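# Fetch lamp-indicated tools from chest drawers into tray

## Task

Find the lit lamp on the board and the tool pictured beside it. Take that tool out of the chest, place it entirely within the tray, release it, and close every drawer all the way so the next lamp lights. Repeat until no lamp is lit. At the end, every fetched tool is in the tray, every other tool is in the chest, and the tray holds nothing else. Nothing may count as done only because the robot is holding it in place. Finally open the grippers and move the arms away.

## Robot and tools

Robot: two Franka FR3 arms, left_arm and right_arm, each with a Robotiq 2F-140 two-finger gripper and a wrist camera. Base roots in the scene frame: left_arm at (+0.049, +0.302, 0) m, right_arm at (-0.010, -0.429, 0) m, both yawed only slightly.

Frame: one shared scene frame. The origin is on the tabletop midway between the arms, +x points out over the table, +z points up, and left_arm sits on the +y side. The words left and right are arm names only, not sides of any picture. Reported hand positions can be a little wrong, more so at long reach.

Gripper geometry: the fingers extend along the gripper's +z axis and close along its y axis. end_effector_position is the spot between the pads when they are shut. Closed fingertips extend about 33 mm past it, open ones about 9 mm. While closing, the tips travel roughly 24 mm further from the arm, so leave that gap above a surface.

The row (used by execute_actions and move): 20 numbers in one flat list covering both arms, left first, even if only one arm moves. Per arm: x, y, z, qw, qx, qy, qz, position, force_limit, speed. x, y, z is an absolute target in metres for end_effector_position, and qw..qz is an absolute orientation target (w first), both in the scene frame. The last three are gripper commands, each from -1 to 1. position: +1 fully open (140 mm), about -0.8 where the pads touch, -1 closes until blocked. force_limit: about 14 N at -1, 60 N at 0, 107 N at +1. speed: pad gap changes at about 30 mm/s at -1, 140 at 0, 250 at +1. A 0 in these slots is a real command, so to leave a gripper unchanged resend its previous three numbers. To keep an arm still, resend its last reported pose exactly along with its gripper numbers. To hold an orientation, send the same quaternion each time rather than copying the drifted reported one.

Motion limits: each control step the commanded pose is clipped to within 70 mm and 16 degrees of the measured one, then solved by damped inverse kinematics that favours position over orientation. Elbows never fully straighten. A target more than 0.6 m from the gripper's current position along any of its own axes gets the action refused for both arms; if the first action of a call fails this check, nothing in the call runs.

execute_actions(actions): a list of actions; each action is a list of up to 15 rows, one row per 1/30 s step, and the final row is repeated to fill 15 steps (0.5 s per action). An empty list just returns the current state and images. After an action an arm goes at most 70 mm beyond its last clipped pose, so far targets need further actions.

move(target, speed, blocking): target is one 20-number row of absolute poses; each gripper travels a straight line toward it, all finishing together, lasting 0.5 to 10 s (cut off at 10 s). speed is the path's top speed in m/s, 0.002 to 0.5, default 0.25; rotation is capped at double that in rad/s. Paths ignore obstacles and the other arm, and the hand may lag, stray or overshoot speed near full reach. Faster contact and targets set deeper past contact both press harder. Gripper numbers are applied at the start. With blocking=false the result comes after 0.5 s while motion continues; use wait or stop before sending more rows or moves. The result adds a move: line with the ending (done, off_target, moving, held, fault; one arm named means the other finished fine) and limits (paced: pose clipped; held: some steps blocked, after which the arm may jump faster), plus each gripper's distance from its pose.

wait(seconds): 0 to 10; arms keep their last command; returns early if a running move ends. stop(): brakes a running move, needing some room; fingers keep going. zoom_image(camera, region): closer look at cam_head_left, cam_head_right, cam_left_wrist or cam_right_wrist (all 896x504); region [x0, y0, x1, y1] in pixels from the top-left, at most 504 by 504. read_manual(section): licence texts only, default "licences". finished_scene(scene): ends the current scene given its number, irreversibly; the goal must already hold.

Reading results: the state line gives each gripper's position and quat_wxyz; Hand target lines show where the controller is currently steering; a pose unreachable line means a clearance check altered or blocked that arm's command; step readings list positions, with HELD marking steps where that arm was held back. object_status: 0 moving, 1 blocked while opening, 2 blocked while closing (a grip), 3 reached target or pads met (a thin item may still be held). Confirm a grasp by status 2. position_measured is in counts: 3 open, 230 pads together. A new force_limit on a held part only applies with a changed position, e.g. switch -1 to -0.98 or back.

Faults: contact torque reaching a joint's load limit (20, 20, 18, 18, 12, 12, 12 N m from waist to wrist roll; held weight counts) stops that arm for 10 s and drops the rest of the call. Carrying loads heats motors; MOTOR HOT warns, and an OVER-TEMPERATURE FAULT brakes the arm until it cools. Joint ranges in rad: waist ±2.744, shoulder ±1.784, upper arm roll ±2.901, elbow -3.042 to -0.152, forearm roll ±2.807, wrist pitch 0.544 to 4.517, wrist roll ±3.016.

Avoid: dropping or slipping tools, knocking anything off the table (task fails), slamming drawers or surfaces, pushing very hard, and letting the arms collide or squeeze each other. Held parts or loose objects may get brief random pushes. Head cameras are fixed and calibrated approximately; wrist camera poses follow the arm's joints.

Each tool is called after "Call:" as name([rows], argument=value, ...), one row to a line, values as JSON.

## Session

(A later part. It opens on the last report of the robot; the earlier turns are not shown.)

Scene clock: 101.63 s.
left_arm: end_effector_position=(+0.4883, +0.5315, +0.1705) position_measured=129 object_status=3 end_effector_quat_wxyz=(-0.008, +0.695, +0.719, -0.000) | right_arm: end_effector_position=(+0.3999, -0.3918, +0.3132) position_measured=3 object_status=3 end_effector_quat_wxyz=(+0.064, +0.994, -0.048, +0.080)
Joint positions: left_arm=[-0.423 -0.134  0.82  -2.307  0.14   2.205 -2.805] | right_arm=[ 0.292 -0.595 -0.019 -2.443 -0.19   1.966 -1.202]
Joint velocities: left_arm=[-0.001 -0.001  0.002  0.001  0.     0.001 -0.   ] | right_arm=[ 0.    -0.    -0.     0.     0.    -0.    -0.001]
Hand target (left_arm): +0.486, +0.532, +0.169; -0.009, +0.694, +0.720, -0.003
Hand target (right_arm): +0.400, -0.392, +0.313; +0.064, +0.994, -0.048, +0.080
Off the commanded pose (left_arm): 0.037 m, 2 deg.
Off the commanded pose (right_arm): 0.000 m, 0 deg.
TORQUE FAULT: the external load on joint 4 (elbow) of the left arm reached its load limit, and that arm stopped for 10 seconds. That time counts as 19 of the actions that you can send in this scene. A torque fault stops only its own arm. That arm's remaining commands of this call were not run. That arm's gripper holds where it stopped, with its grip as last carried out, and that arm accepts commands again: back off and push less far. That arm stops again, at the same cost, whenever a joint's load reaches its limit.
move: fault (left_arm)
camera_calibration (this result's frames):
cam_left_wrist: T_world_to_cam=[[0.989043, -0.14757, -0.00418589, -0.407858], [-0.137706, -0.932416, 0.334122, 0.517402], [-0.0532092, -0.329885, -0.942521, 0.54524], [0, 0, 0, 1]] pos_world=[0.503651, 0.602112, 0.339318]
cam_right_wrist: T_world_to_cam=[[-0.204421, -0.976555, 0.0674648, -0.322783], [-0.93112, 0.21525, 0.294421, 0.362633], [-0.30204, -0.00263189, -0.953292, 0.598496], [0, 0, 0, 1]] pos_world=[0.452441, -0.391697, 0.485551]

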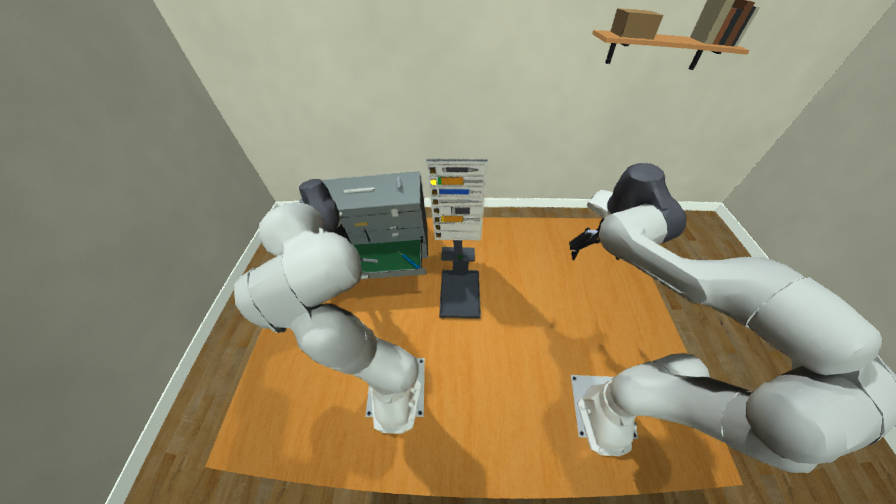

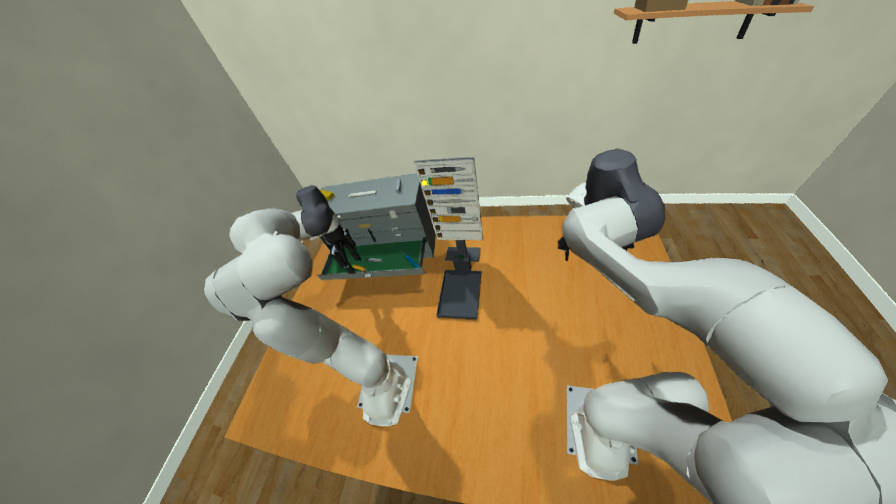

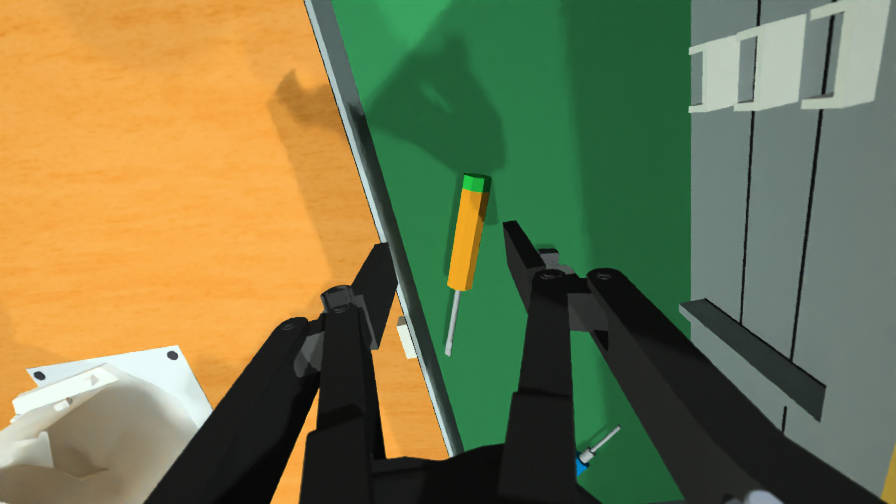

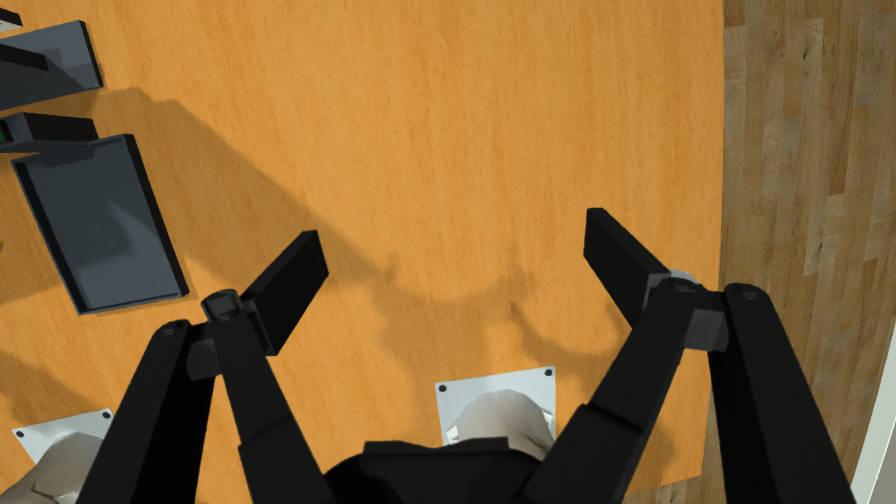

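Call:
move(target=[0.506,0.53,0.19,0,0.707,0.707,0,-0.3,0,0,0.3999,-0.3918,0.3132,0.064,0.994,-0.048,0.080,1,0,0])

Call:
move(target=[0.506,0.53,0.14,0,0.707,0.707,0,-0.3,0,0,0.3999,-0.3918,0.3132,0.064,0.994,-0.048,0.080,1,0,0], speed=0.08)

Scene clock: 102.57 s.
left_arm: end_effector_position=(+0.5063, +0.5313, +0.1905) position_measured=167 object_status=3 end_effector_quat_wxyz=(-0.000, +0.703, +0.711, +0.003) | right_arm: end_effector_position=(+0.3999, -0.3918, +0.3132) position_measured=3 object_status=3 end_effector_quat_wxyz=(+0.064, +0.994, -0.048, +0.080)
Joint positions: left_arm=[-0.436 -0.118  0.82  -2.242  0.107  2.165 -2.771] | right_arm=[ 0.292 -0.595 -0.019 -2.443 -0.19   1.966 -1.202]
Joint velocities: left_arm=[-0.001  0.002 -0.001  0.003 -0.009 -0.017  0.029] | right_arm=[-0.     0.     0.001  0.002  0.001 -0.     0.001]
Hand target (left_arm): +0.506, +0.530, +0.190; -0.000, +0.707, +0.707, +0.000
Hand target (right_arm): +0.400, -0.392, +0.313; +0.064, +0.994, -0.048, +0.080
Off the commanded pose (left_arm): 0.001 m, 1 deg.
Off the commanded pose (right_arm): 0.000 m, 0 deg.
move: done
camera_calibration (this result's frames):
cam_left_wrist: T_world_to_cam=[[0.985461, -0.169482, 0.0119666, -0.41521], [-0.163568, -0.927302, 0.336685, 0.522881], [-0.0459655, -0.333747, -0.941541, 0.563141], [0, 0, 0, 1]] pos_world=[0.520585, 0.602445, 0.359143]
cam_right_wrist: T_world_to_cam=[[-0.204421, -0.976555, 0.0674648, -0.322783], [-0.93112, 0.21525, 0.294421, 0.362633], [-0.30204, -0.00263191, -0.953292, 0.598496], [0, 0, 0, 1]] pos_world=[0.452441, -0.391697, 0.485551]

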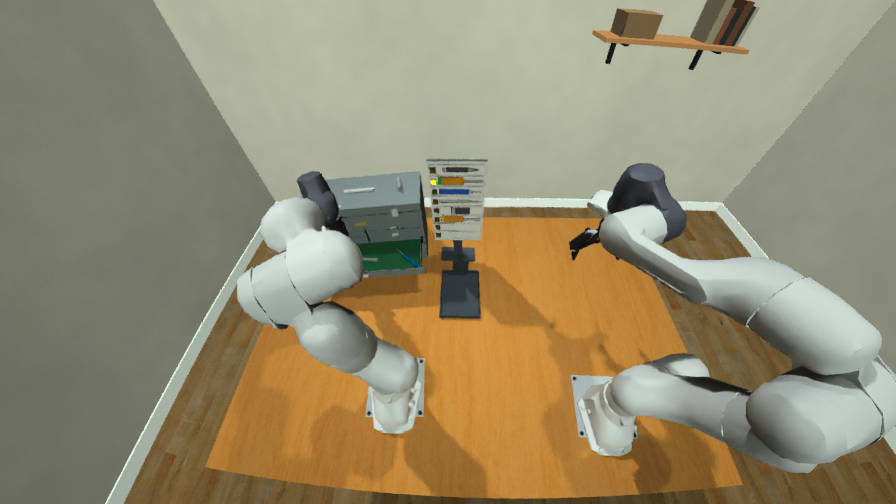

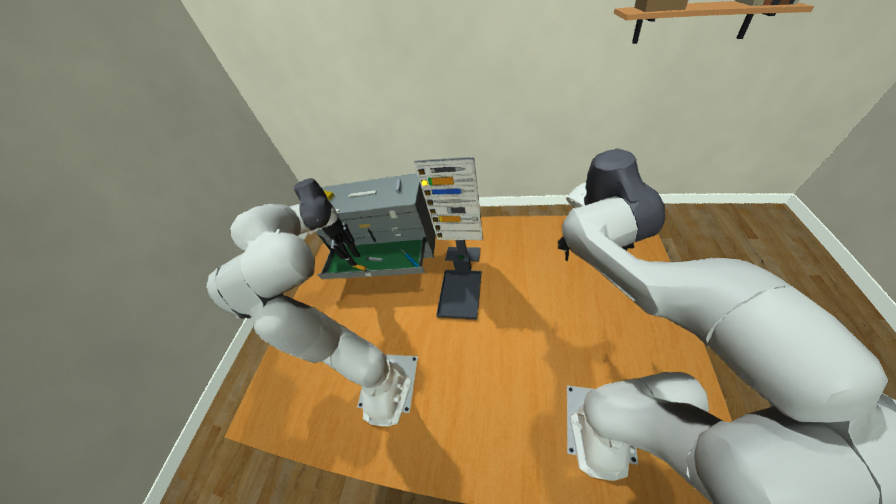

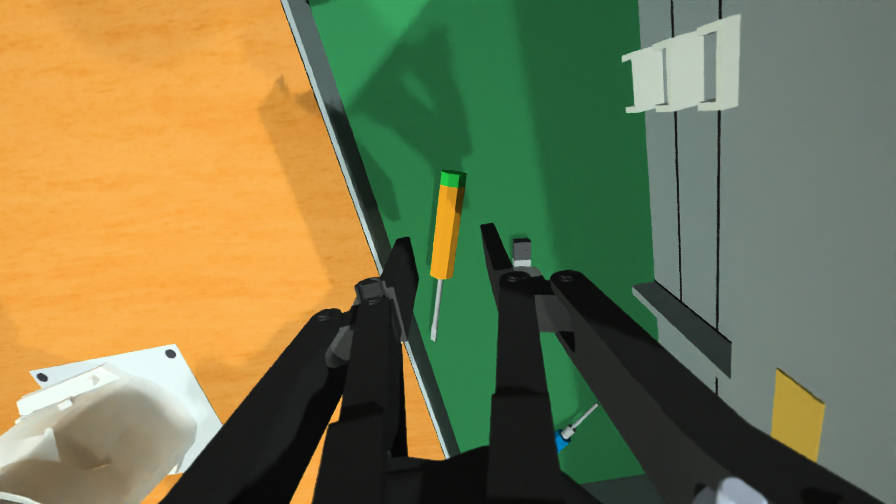

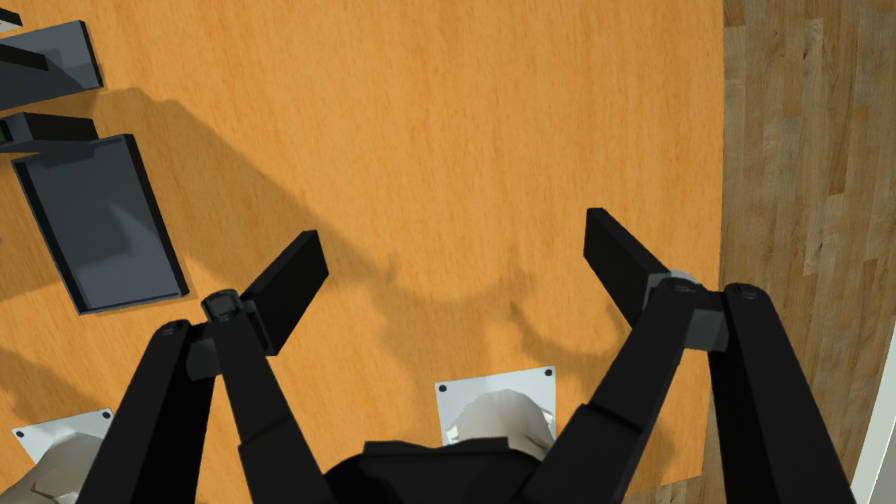

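Scene clock: 103.70 s.
left_arm: end_effector_position=(+0.5059, +0.5289, +0.1409) position_measured=167 object_status=3 end_effector_quat_wxyz=(-0.002, +0.704, +0.710, -0.000) | right_arm: end_effector_position=(+0.3999, -0.3918, +0.3132) position_measured=3 object_status=3 end_effector_quat_wxyz=(+0.064, +0.994, -0.048, +0.080)
Joint positions: left_arm=[-0.436 -0.016  0.831 -2.299  0.02   2.286 -2.705] | right_arm=[ 0.292 -0.595 -0.019 -2.443 -0.19   1.966 -1.202]
Joint velocities: left_arm=[ 0.001  0.001  0.001 -0.001 -0.008  0.012  0.028] | right_arm=[ 0.001  0.001  0.001  0.    -0.002 -0.     0.001]
Hand target (left_arm): +0.506, +0.530, +0.140; -0.001, +0.707, +0.707, +0.000
Hand target (right_arm): +0.400, -0.392, +0.313; +0.064, +0.994, -0.048, +0.080
Off the commanded pose (left_arm): 0.001 m, 0 deg.
Off the commanded pose (right_arm): 0.000 m, 0 deg.
move: done
camera_calibration (this result's frames):
cam_left_wrist: T_world_to_cam=[[0.984698, -0.174186, 0.00533275, -0.410831], [-0.165572, -0.925576, 0.340435, 0.536853], [-0.0543631, -0.336108, -0.940253, 0.521021], [0, 0, 0, 1]] pos_world=[0.521757, 0.600457, 0.309319]
cam_right_wrist: T_world_to_cam=[[-0.204422, -0.976555, 0.0674649, -0.322783], [-0.93112, 0.21525, 0.294421, 0.362633], [-0.30204, -0.00263202, -0.953292, 0.598496], [0, 0, 0, 1]] pos_world=[0.452441, -0.391697, 0.485551]

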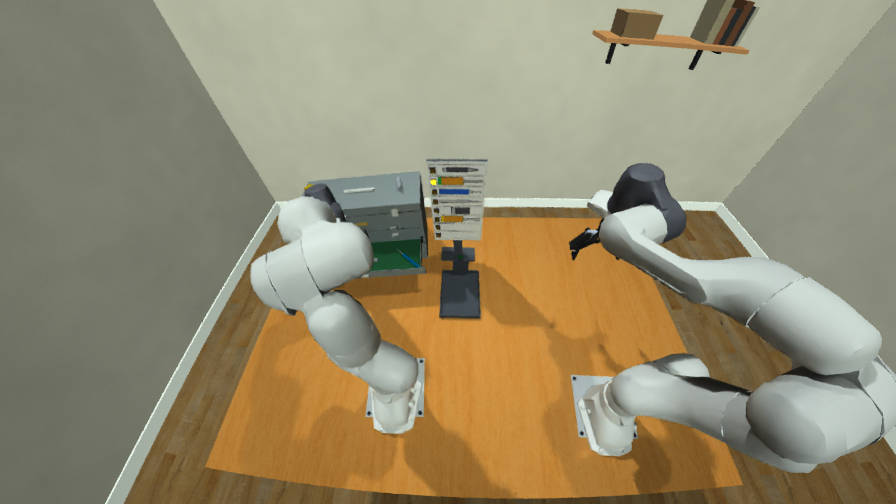

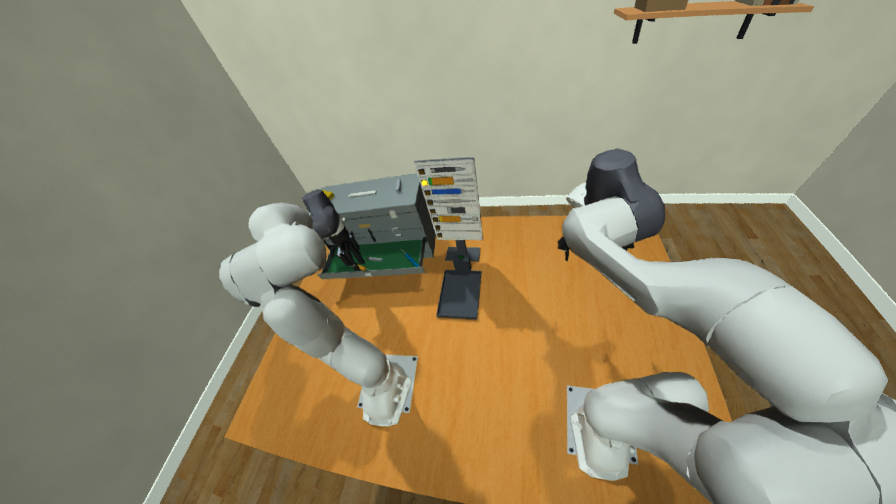

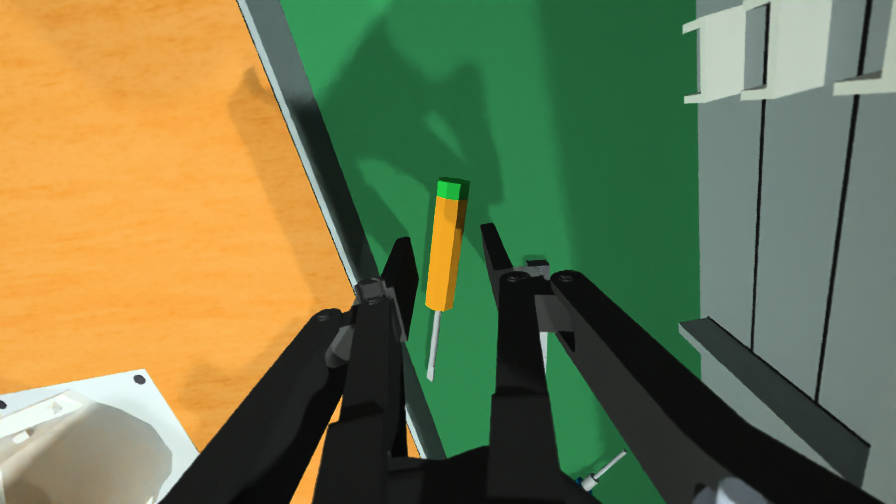

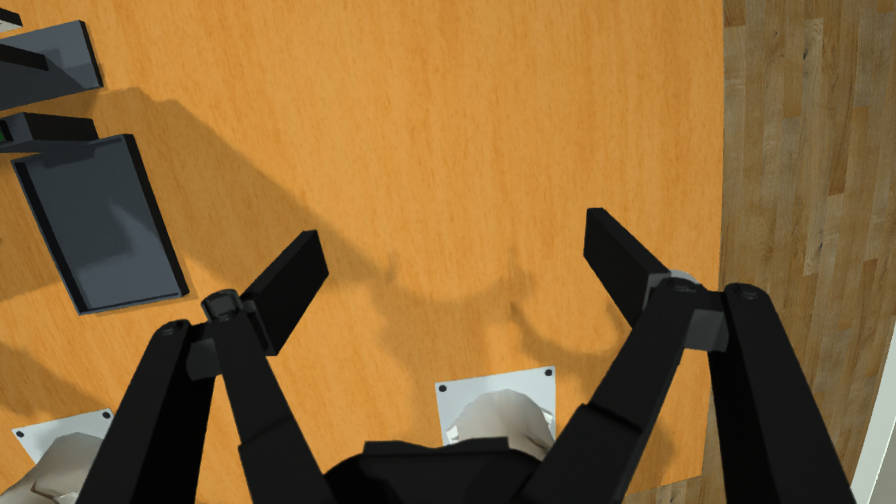

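Call:
move(target=[0.506,0.53,0.14,0,0.707,0.707,0,-1,0.5,0,0.3999,-0.3918,0.3132,0.064,0.994,-0.048,0.080,1,0,0])

Call:
move(target=[0.47,0.45,0.3,0,0.707,0.707,0,-1,0.5,0,0.3999,-0.3918,0.3132,0.064,0.994,-0.048,0.080,1,0,0])

Scene clock: 104.53 s.
left_arm: end_effector_position=(+0.5065, +0.5289, +0.1411) position_measured=213 object_status=2 end_effector_quat_wxyz=(-0.001, +0.707, +0.707, +0.000) | right_arm: end_effector_position=(+0.3999, -0.3918, +0.3132) position_measured=3 object_status=3 end_effector_quat_wxyz=(+0.064, +0.994, -0.048, +0.080)
Joint positions: left_arm=[-0.436 -0.016  0.831 -2.299  0.019  2.287 -2.698] | right_arm=[ 0.292 -0.595 -0.019 -2.443 -0.19   1.966 -1.202]
Joint velocities: left_arm=[ 0.     0.001  0.001 -0.001 -0.002  0.002  0.009] | right_arm=[ 0.001 -0.    -0.    -0.001  0.001  0.001  0.001]
Hand target (left_arm): +0.506, +0.530, +0.140; -0.000, +0.707, +0.707, +0.000
Hand target (right_arm): +0.400, -0.392, +0.313; +0.064, +0.994, -0.048, +0.080
Off the commanded pose (left_arm): 0.002 m, 0 deg.
Off the commanded pose (right_arm): 0.000 m, 0 deg.
move: done
camera_calibration (this result's frames):
cam_left_wrist: T_world_to_cam=[[0.983526, -0.180628, 0.00713157, -0.407621], [-0.172234, -0.924384, 0.340366, 0.539656], [-0.0548872, -0.335987, -0.940266, 0.521359], [0, 0, 0, 1]] pos_world=[0.522469, 0.600392, 0.309443]
cam_right_wrist: T_world_to_cam=[[-0.204422, -0.976555, 0.0674648, -0.322783], [-0.93112, 0.215251, 0.294421, 0.362633], [-0.30204, -0.0026318, -0.953292, 0.598496], [0, 0, 0, 1]] pos_world=[0.452441, -0.391697, 0.485551]

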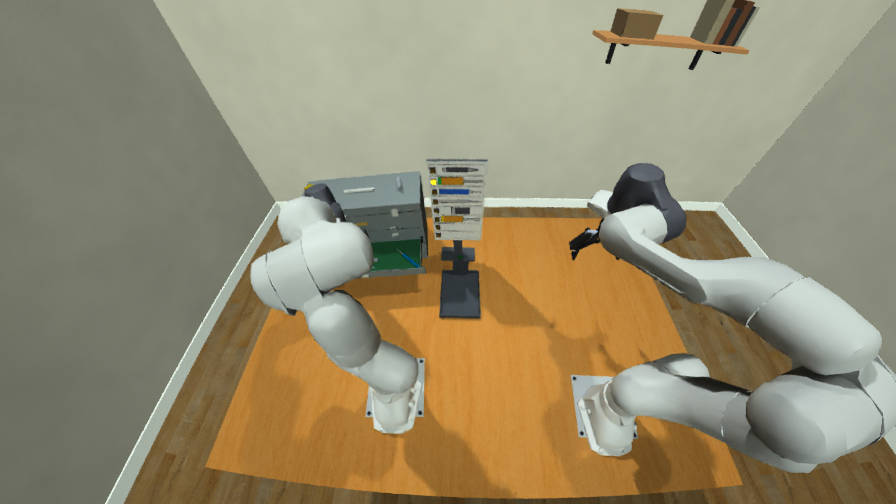

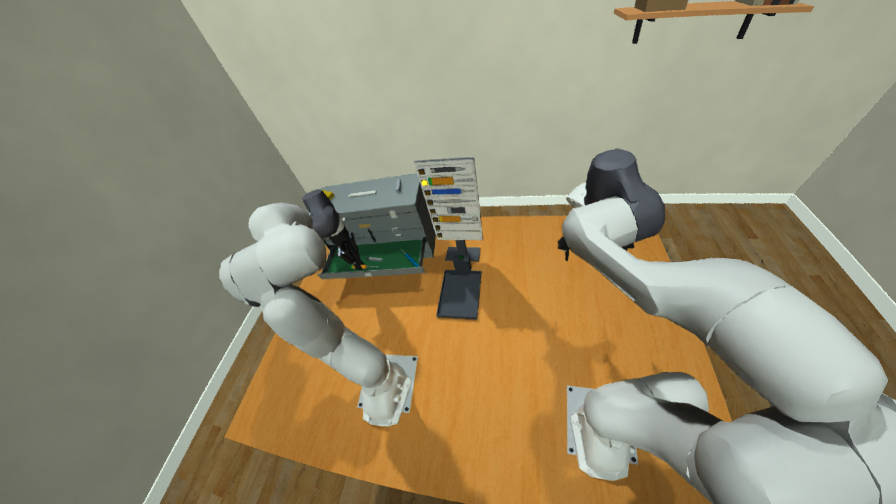

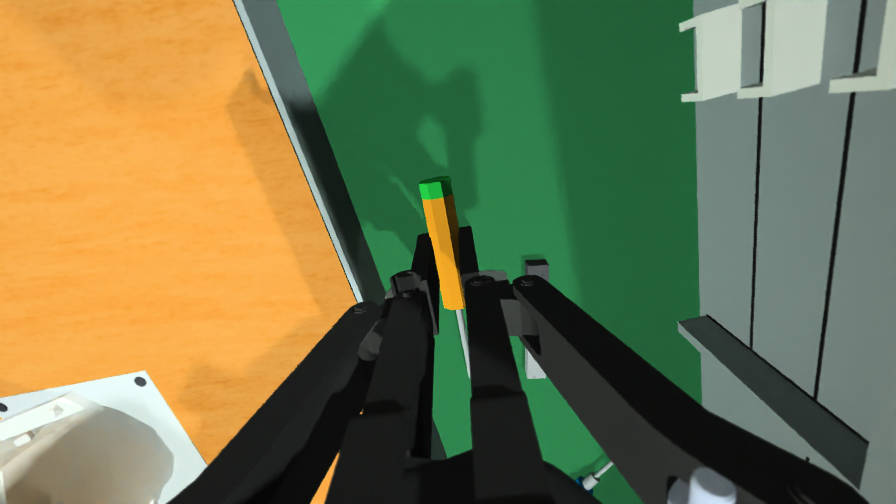

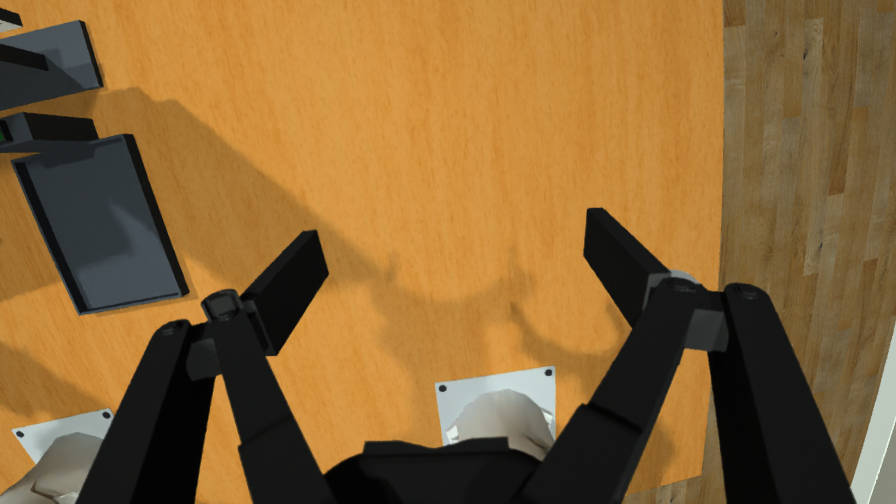

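Scene clock: 106.03 s.
left_arm: end_effector_position=(+0.4695, +0.4508, +0.2998) position_measured=213 object_status=2 end_effector_quat_wxyz=(+0.002, +0.712, +0.702, +0.001) | right_arm: end_effector_position=(+0.3999, -0.3918, +0.3132) position_measured=3 object_status=3 end_effector_quat_wxyz=(+0.064, +0.994, -0.048, +0.080)
Joint positions: left_arm=[-0.369 -0.434  0.558 -2.239  0.232  1.862 -2.985] | right_arm=[ 0.292 -0.595 -0.019 -2.443 -0.19   1.966 -1.202]
Joint velocities: left_arm=[-0.001 -0.     0.     0.     0.001 -0.009 -0.027] | right_arm=[ 0.001  0.    -0.     0.    -0.    -0.001  0.001]
Hand target (left_arm): +0.468, +0.450, +0.300; +0.002, +0.707, +0.707, -0.000
Hand target (right_arm): +0.400, -0.392, +0.313; +0.064, +0.994, -0.048, +0.080
Off the commanded pose (left_arm): 0.001 m, 1 deg.
Off the commanded pose (right_arm): 0.000 m, 0 deg.
move: done
camera_calibration (this result's frames):
cam_left_wrist: T_world_to_cam=[[0.98045, -0.196215, 0.0147348, -0.380273], [-0.189332, -0.92036, 0.342187, 0.412686], [-0.0535807, -0.338287, -0.939516, 0.642486], [0, 0, 0, 1]] pos_world=[0.485398, 0.522549, 0.468014]
cam_right_wrist: T_world_to_cam=[[-0.204422, -0.976555, 0.0674648, -0.322783], [-0.93112, 0.215251, 0.294421, 0.362633], [-0.30204, -0.00263182, -0.953292, 0.598496], [0, 0, 0, 1]] pos_world=[0.452441, -0.391697, 0.485551]

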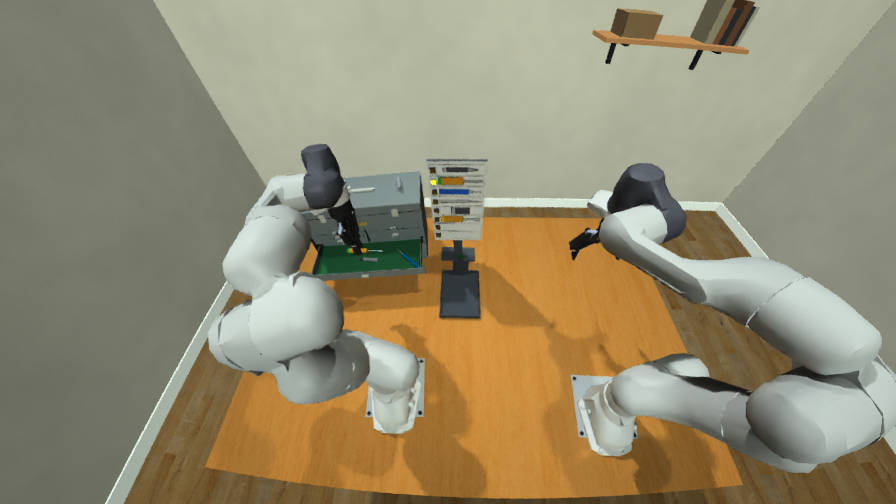

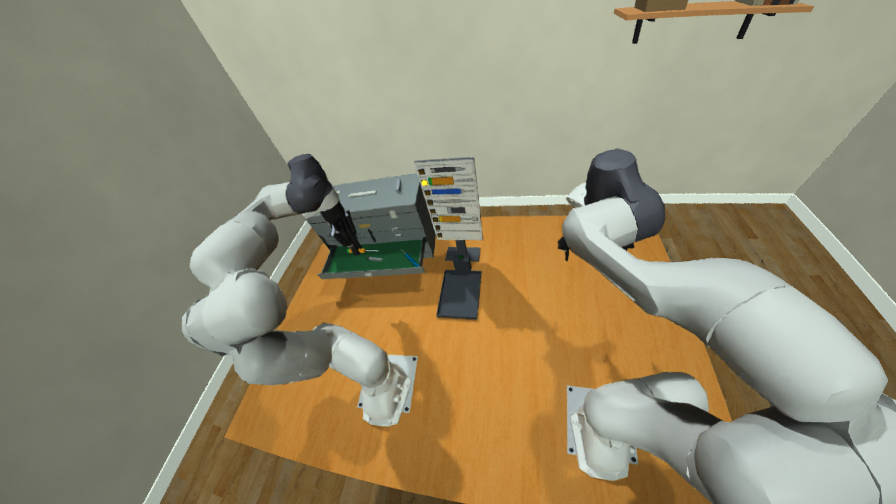

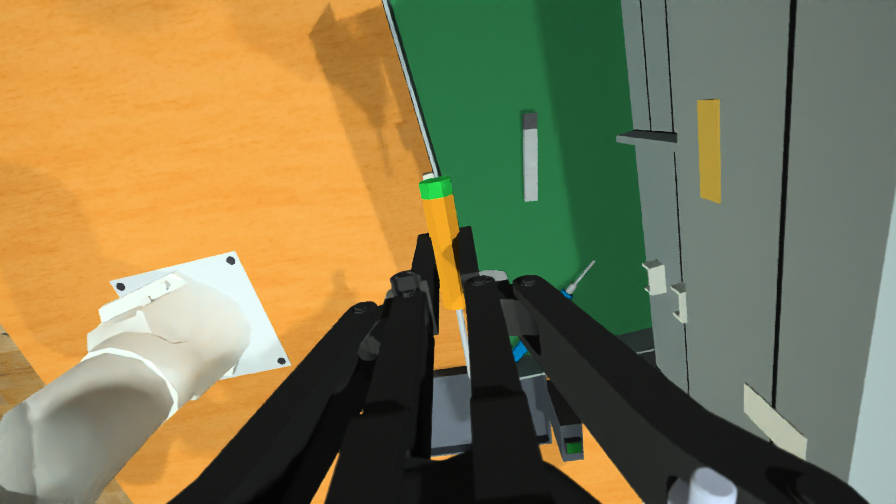

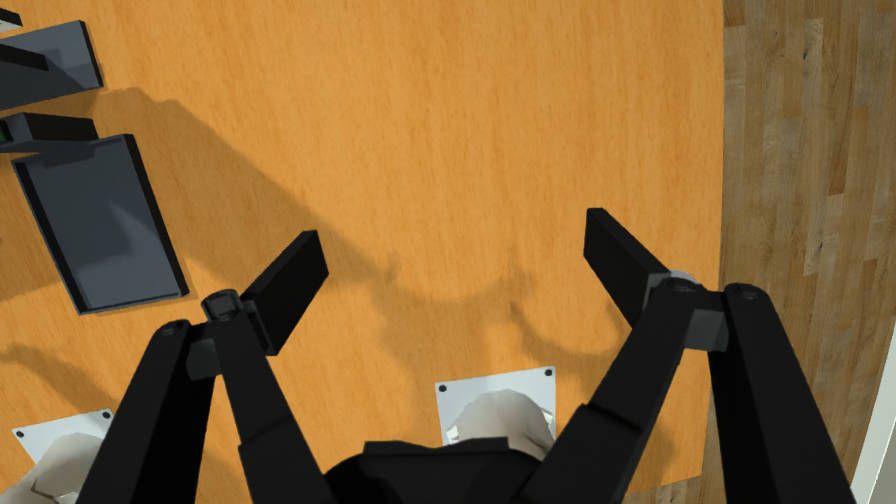

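Call:
move(target=[0.47,0.03,0.2,0,1,0,0,-1,0.5,0,0.3999,-0.3918,0.3132,0.064,0.994,-0.048,0.080,1,0,0])

Scene clock: 110.20 s.
left_arm: end_effector_position=(+0.4632, +0.0282, +0.2007) position_measured=213 object_status=2 end_effector_quat_wxyz=(+0.006, +1.000, +0.006, -0.003) | right_arm: end_effector_position=(+0.3999, -0.3918, +0.3132) position_measured=3 object_status=3 end_effector_quat_wxyz=(+0.064, +0.994, -0.048, +0.080)
Joint positions: left_arm=[-1.18  -0.15   0.525 -2.27   0.074  2.139 -2.221] | right_arm=[ 0.292 -0.595 -0.019 -2.443 -0.19   1.966 -1.202]
Joint velocities: left_arm=[-0.     0.    -0.    -0.001 -0.002 -0.     0.03 ] | right_arm=[ 0.    -0.     0.001 -0.    -0.001 -0.001 -0.001]
Hand target (left_arm): +0.464, +0.027, +0.201; +0.008, +1.000, +0.000, -0.003
Hand target (right_arm): +0.400, -0.392, +0.313; +0.064, +0.994, -0.048, +0.080
Off the commanded pose (left_arm): 0.007 m, 1 deg.
Off the commanded pose (right_arm): 0.000 m, 0 deg.
move: off_target (left_arm)
camera_calibration (this result's frames):
cam_left_wrist: T_world_to_cam=[[-0.169135, -0.985364, 0.0212396, 0.0978325], [-0.923276, 0.165945, 0.346444, 0.364996], [-0.344898, 0.0389856, -0.93783, 0.530102], [0, 0, 0, 1]] pos_world=[0.53637, 0.015165, 0.368618]
cam_right_wrist: T_world_to_cam=[[-0.204422, -0.976555, 0.0674647, -0.322783], [-0.93112, 0.21525, 0.294421, 0.362633], [-0.30204, -0.00263177, -0.953292, 0.598496], [0, 0, 0, 1]] pos_world=[0.452441, -0.391697, 0.485551]

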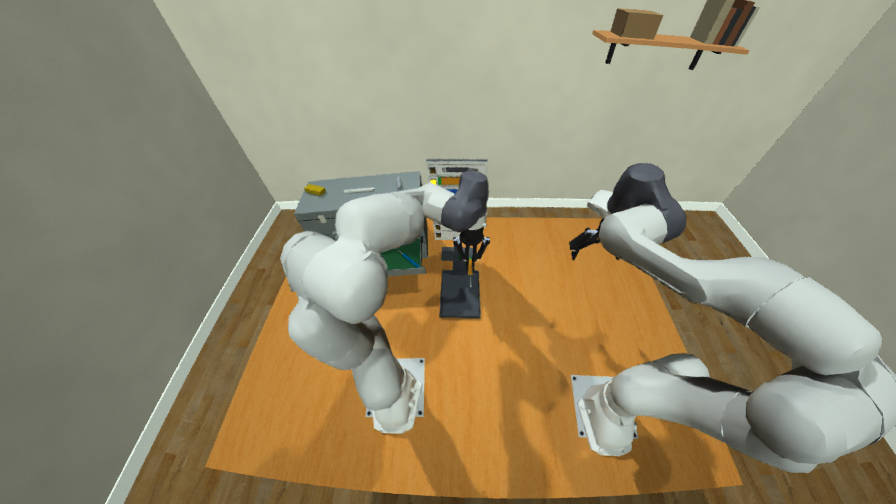

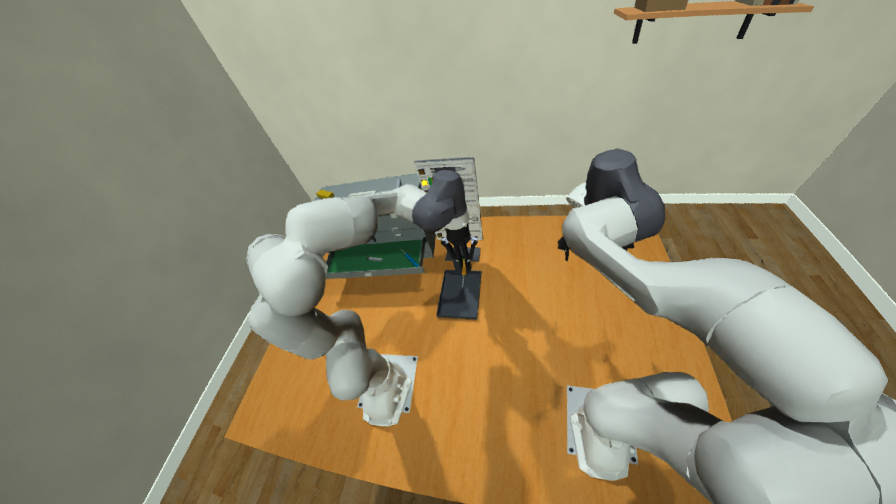

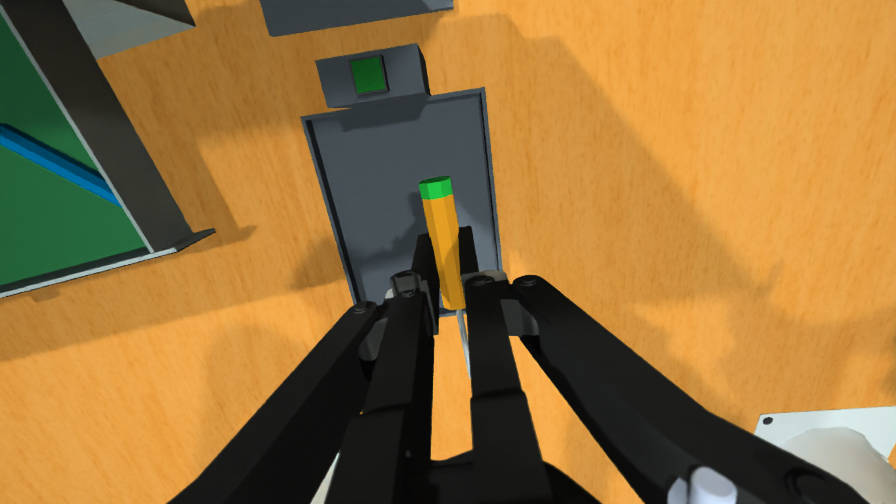

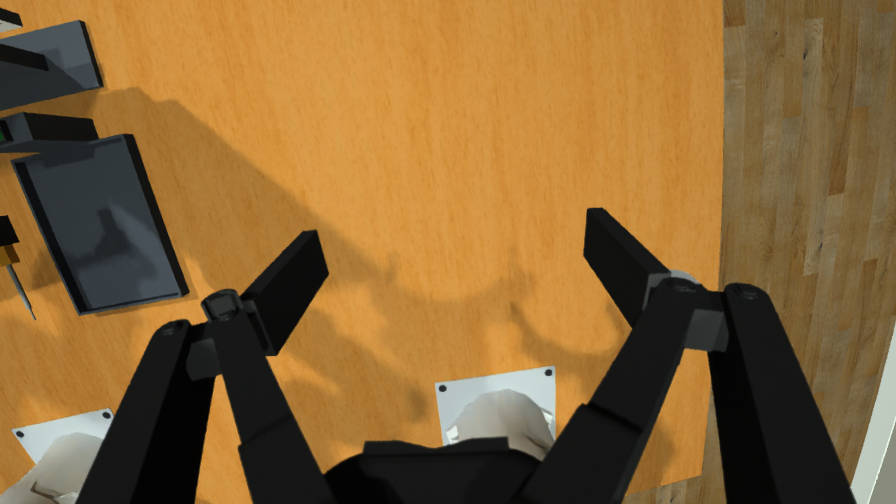

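Call:
move(target=[0.47,0.04,0.075,0,1,0,0,-1,0.5,0,0.3999,-0.3918,0.3132,0.064,0.994,-0.048,0.080,1,0,0])

Scene clock: 111.57 s.
left_arm: end_effector_position=(+0.4688, +0.0408, +0.0749) position_measured=213 object_status=2 end_effector_quat_wxyz=(-0.003, +1.000, +0.006, -0.001) | right_arm: end_effector_position=(+0.3999, -0.3918, +0.3132) position_measured=3 object_status=3 end_effector_quat_wxyz=(+0.064, +0.994, -0.048, +0.080)
Joint positions: left_arm=[-1.171  0.082  0.546 -2.398 -0.061  2.461 -2.098] | right_arm=[ 0.292 -0.595 -0.019 -2.443 -0.19   1.966 -1.202]
Joint velocities: left_arm=[-0.     0.002 -0.001  0.002 -0.008  0.011  0.034] | right_arm=[ 0.001  0.001 -0.001  0.001 -0.001  0.001  0.   ]
Hand target (left_arm): +0.471, +0.039, +0.075; -0.001, +1.000, -0.000, +0.001
Hand target (right_arm): +0.400, -0.392, +0.313; +0.064, +0.994, -0.048, +0.080
Off the commanded pose (left_arm): 0.001 m, 1 deg.
Off the commanded pose (right_arm): 0.000 m, 0 deg.
move: done
camera_calibration (this result's frames):
cam_left_wrist: T_world_to_cam=[[-0.170269, -0.985393, 0.00311567, 0.115811], [-0.924634, 0.160862, 0.345219, 0.412497], [-0.340677, 0.0558993, -0.938517, 0.410968], [0, 0, 0, 1]] pos_world=[0.541135, 0.0247914, 0.242938]
cam_right_wrist: T_world_to_cam=[[-0.204422, -0.976555, 0.0674648, -0.322783], [-0.93112, 0.215251, 0.294421, 0.362633], [-0.30204, -0.00263184, -0.953292, 0.598496], [0, 0, 0, 1]] pos_world=[0.452441, -0.391697, 0.485551]

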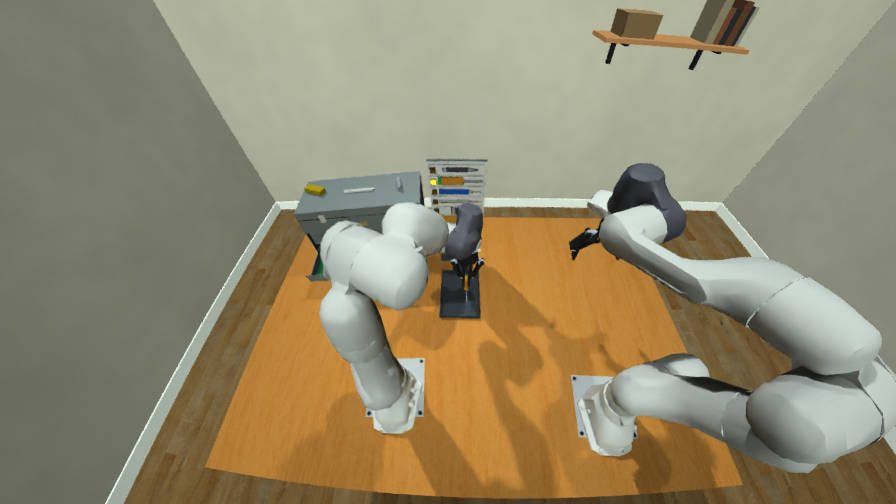

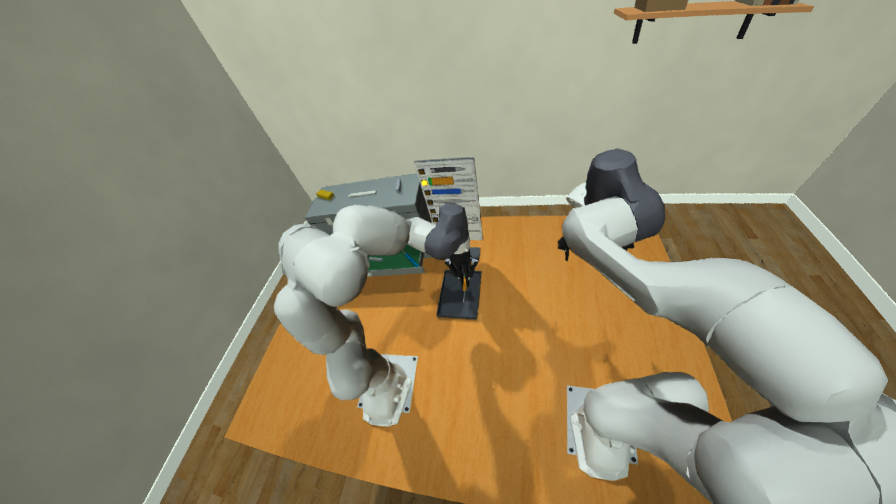

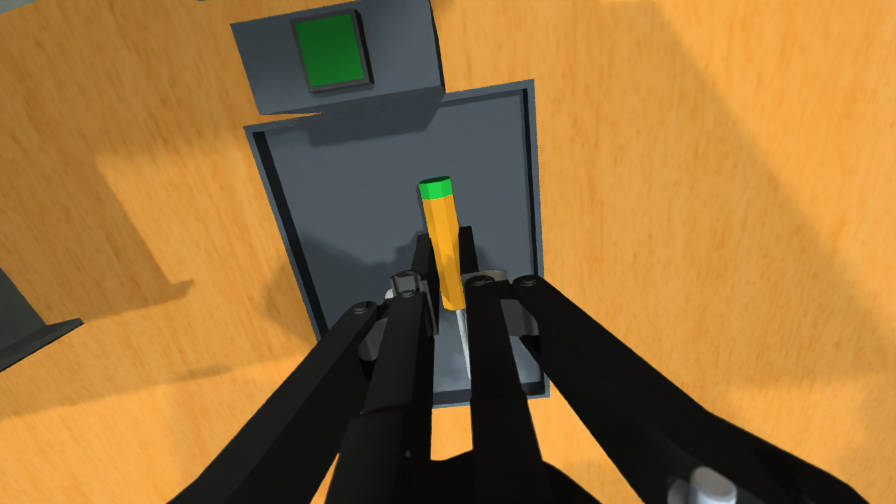

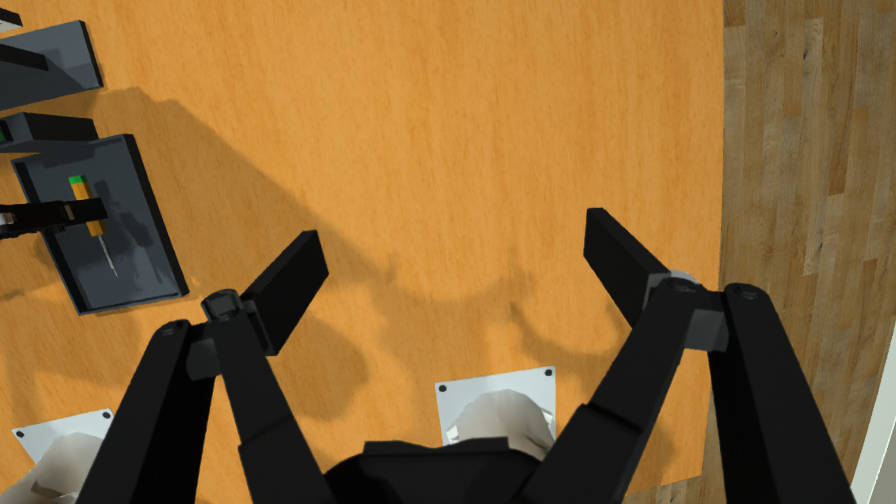

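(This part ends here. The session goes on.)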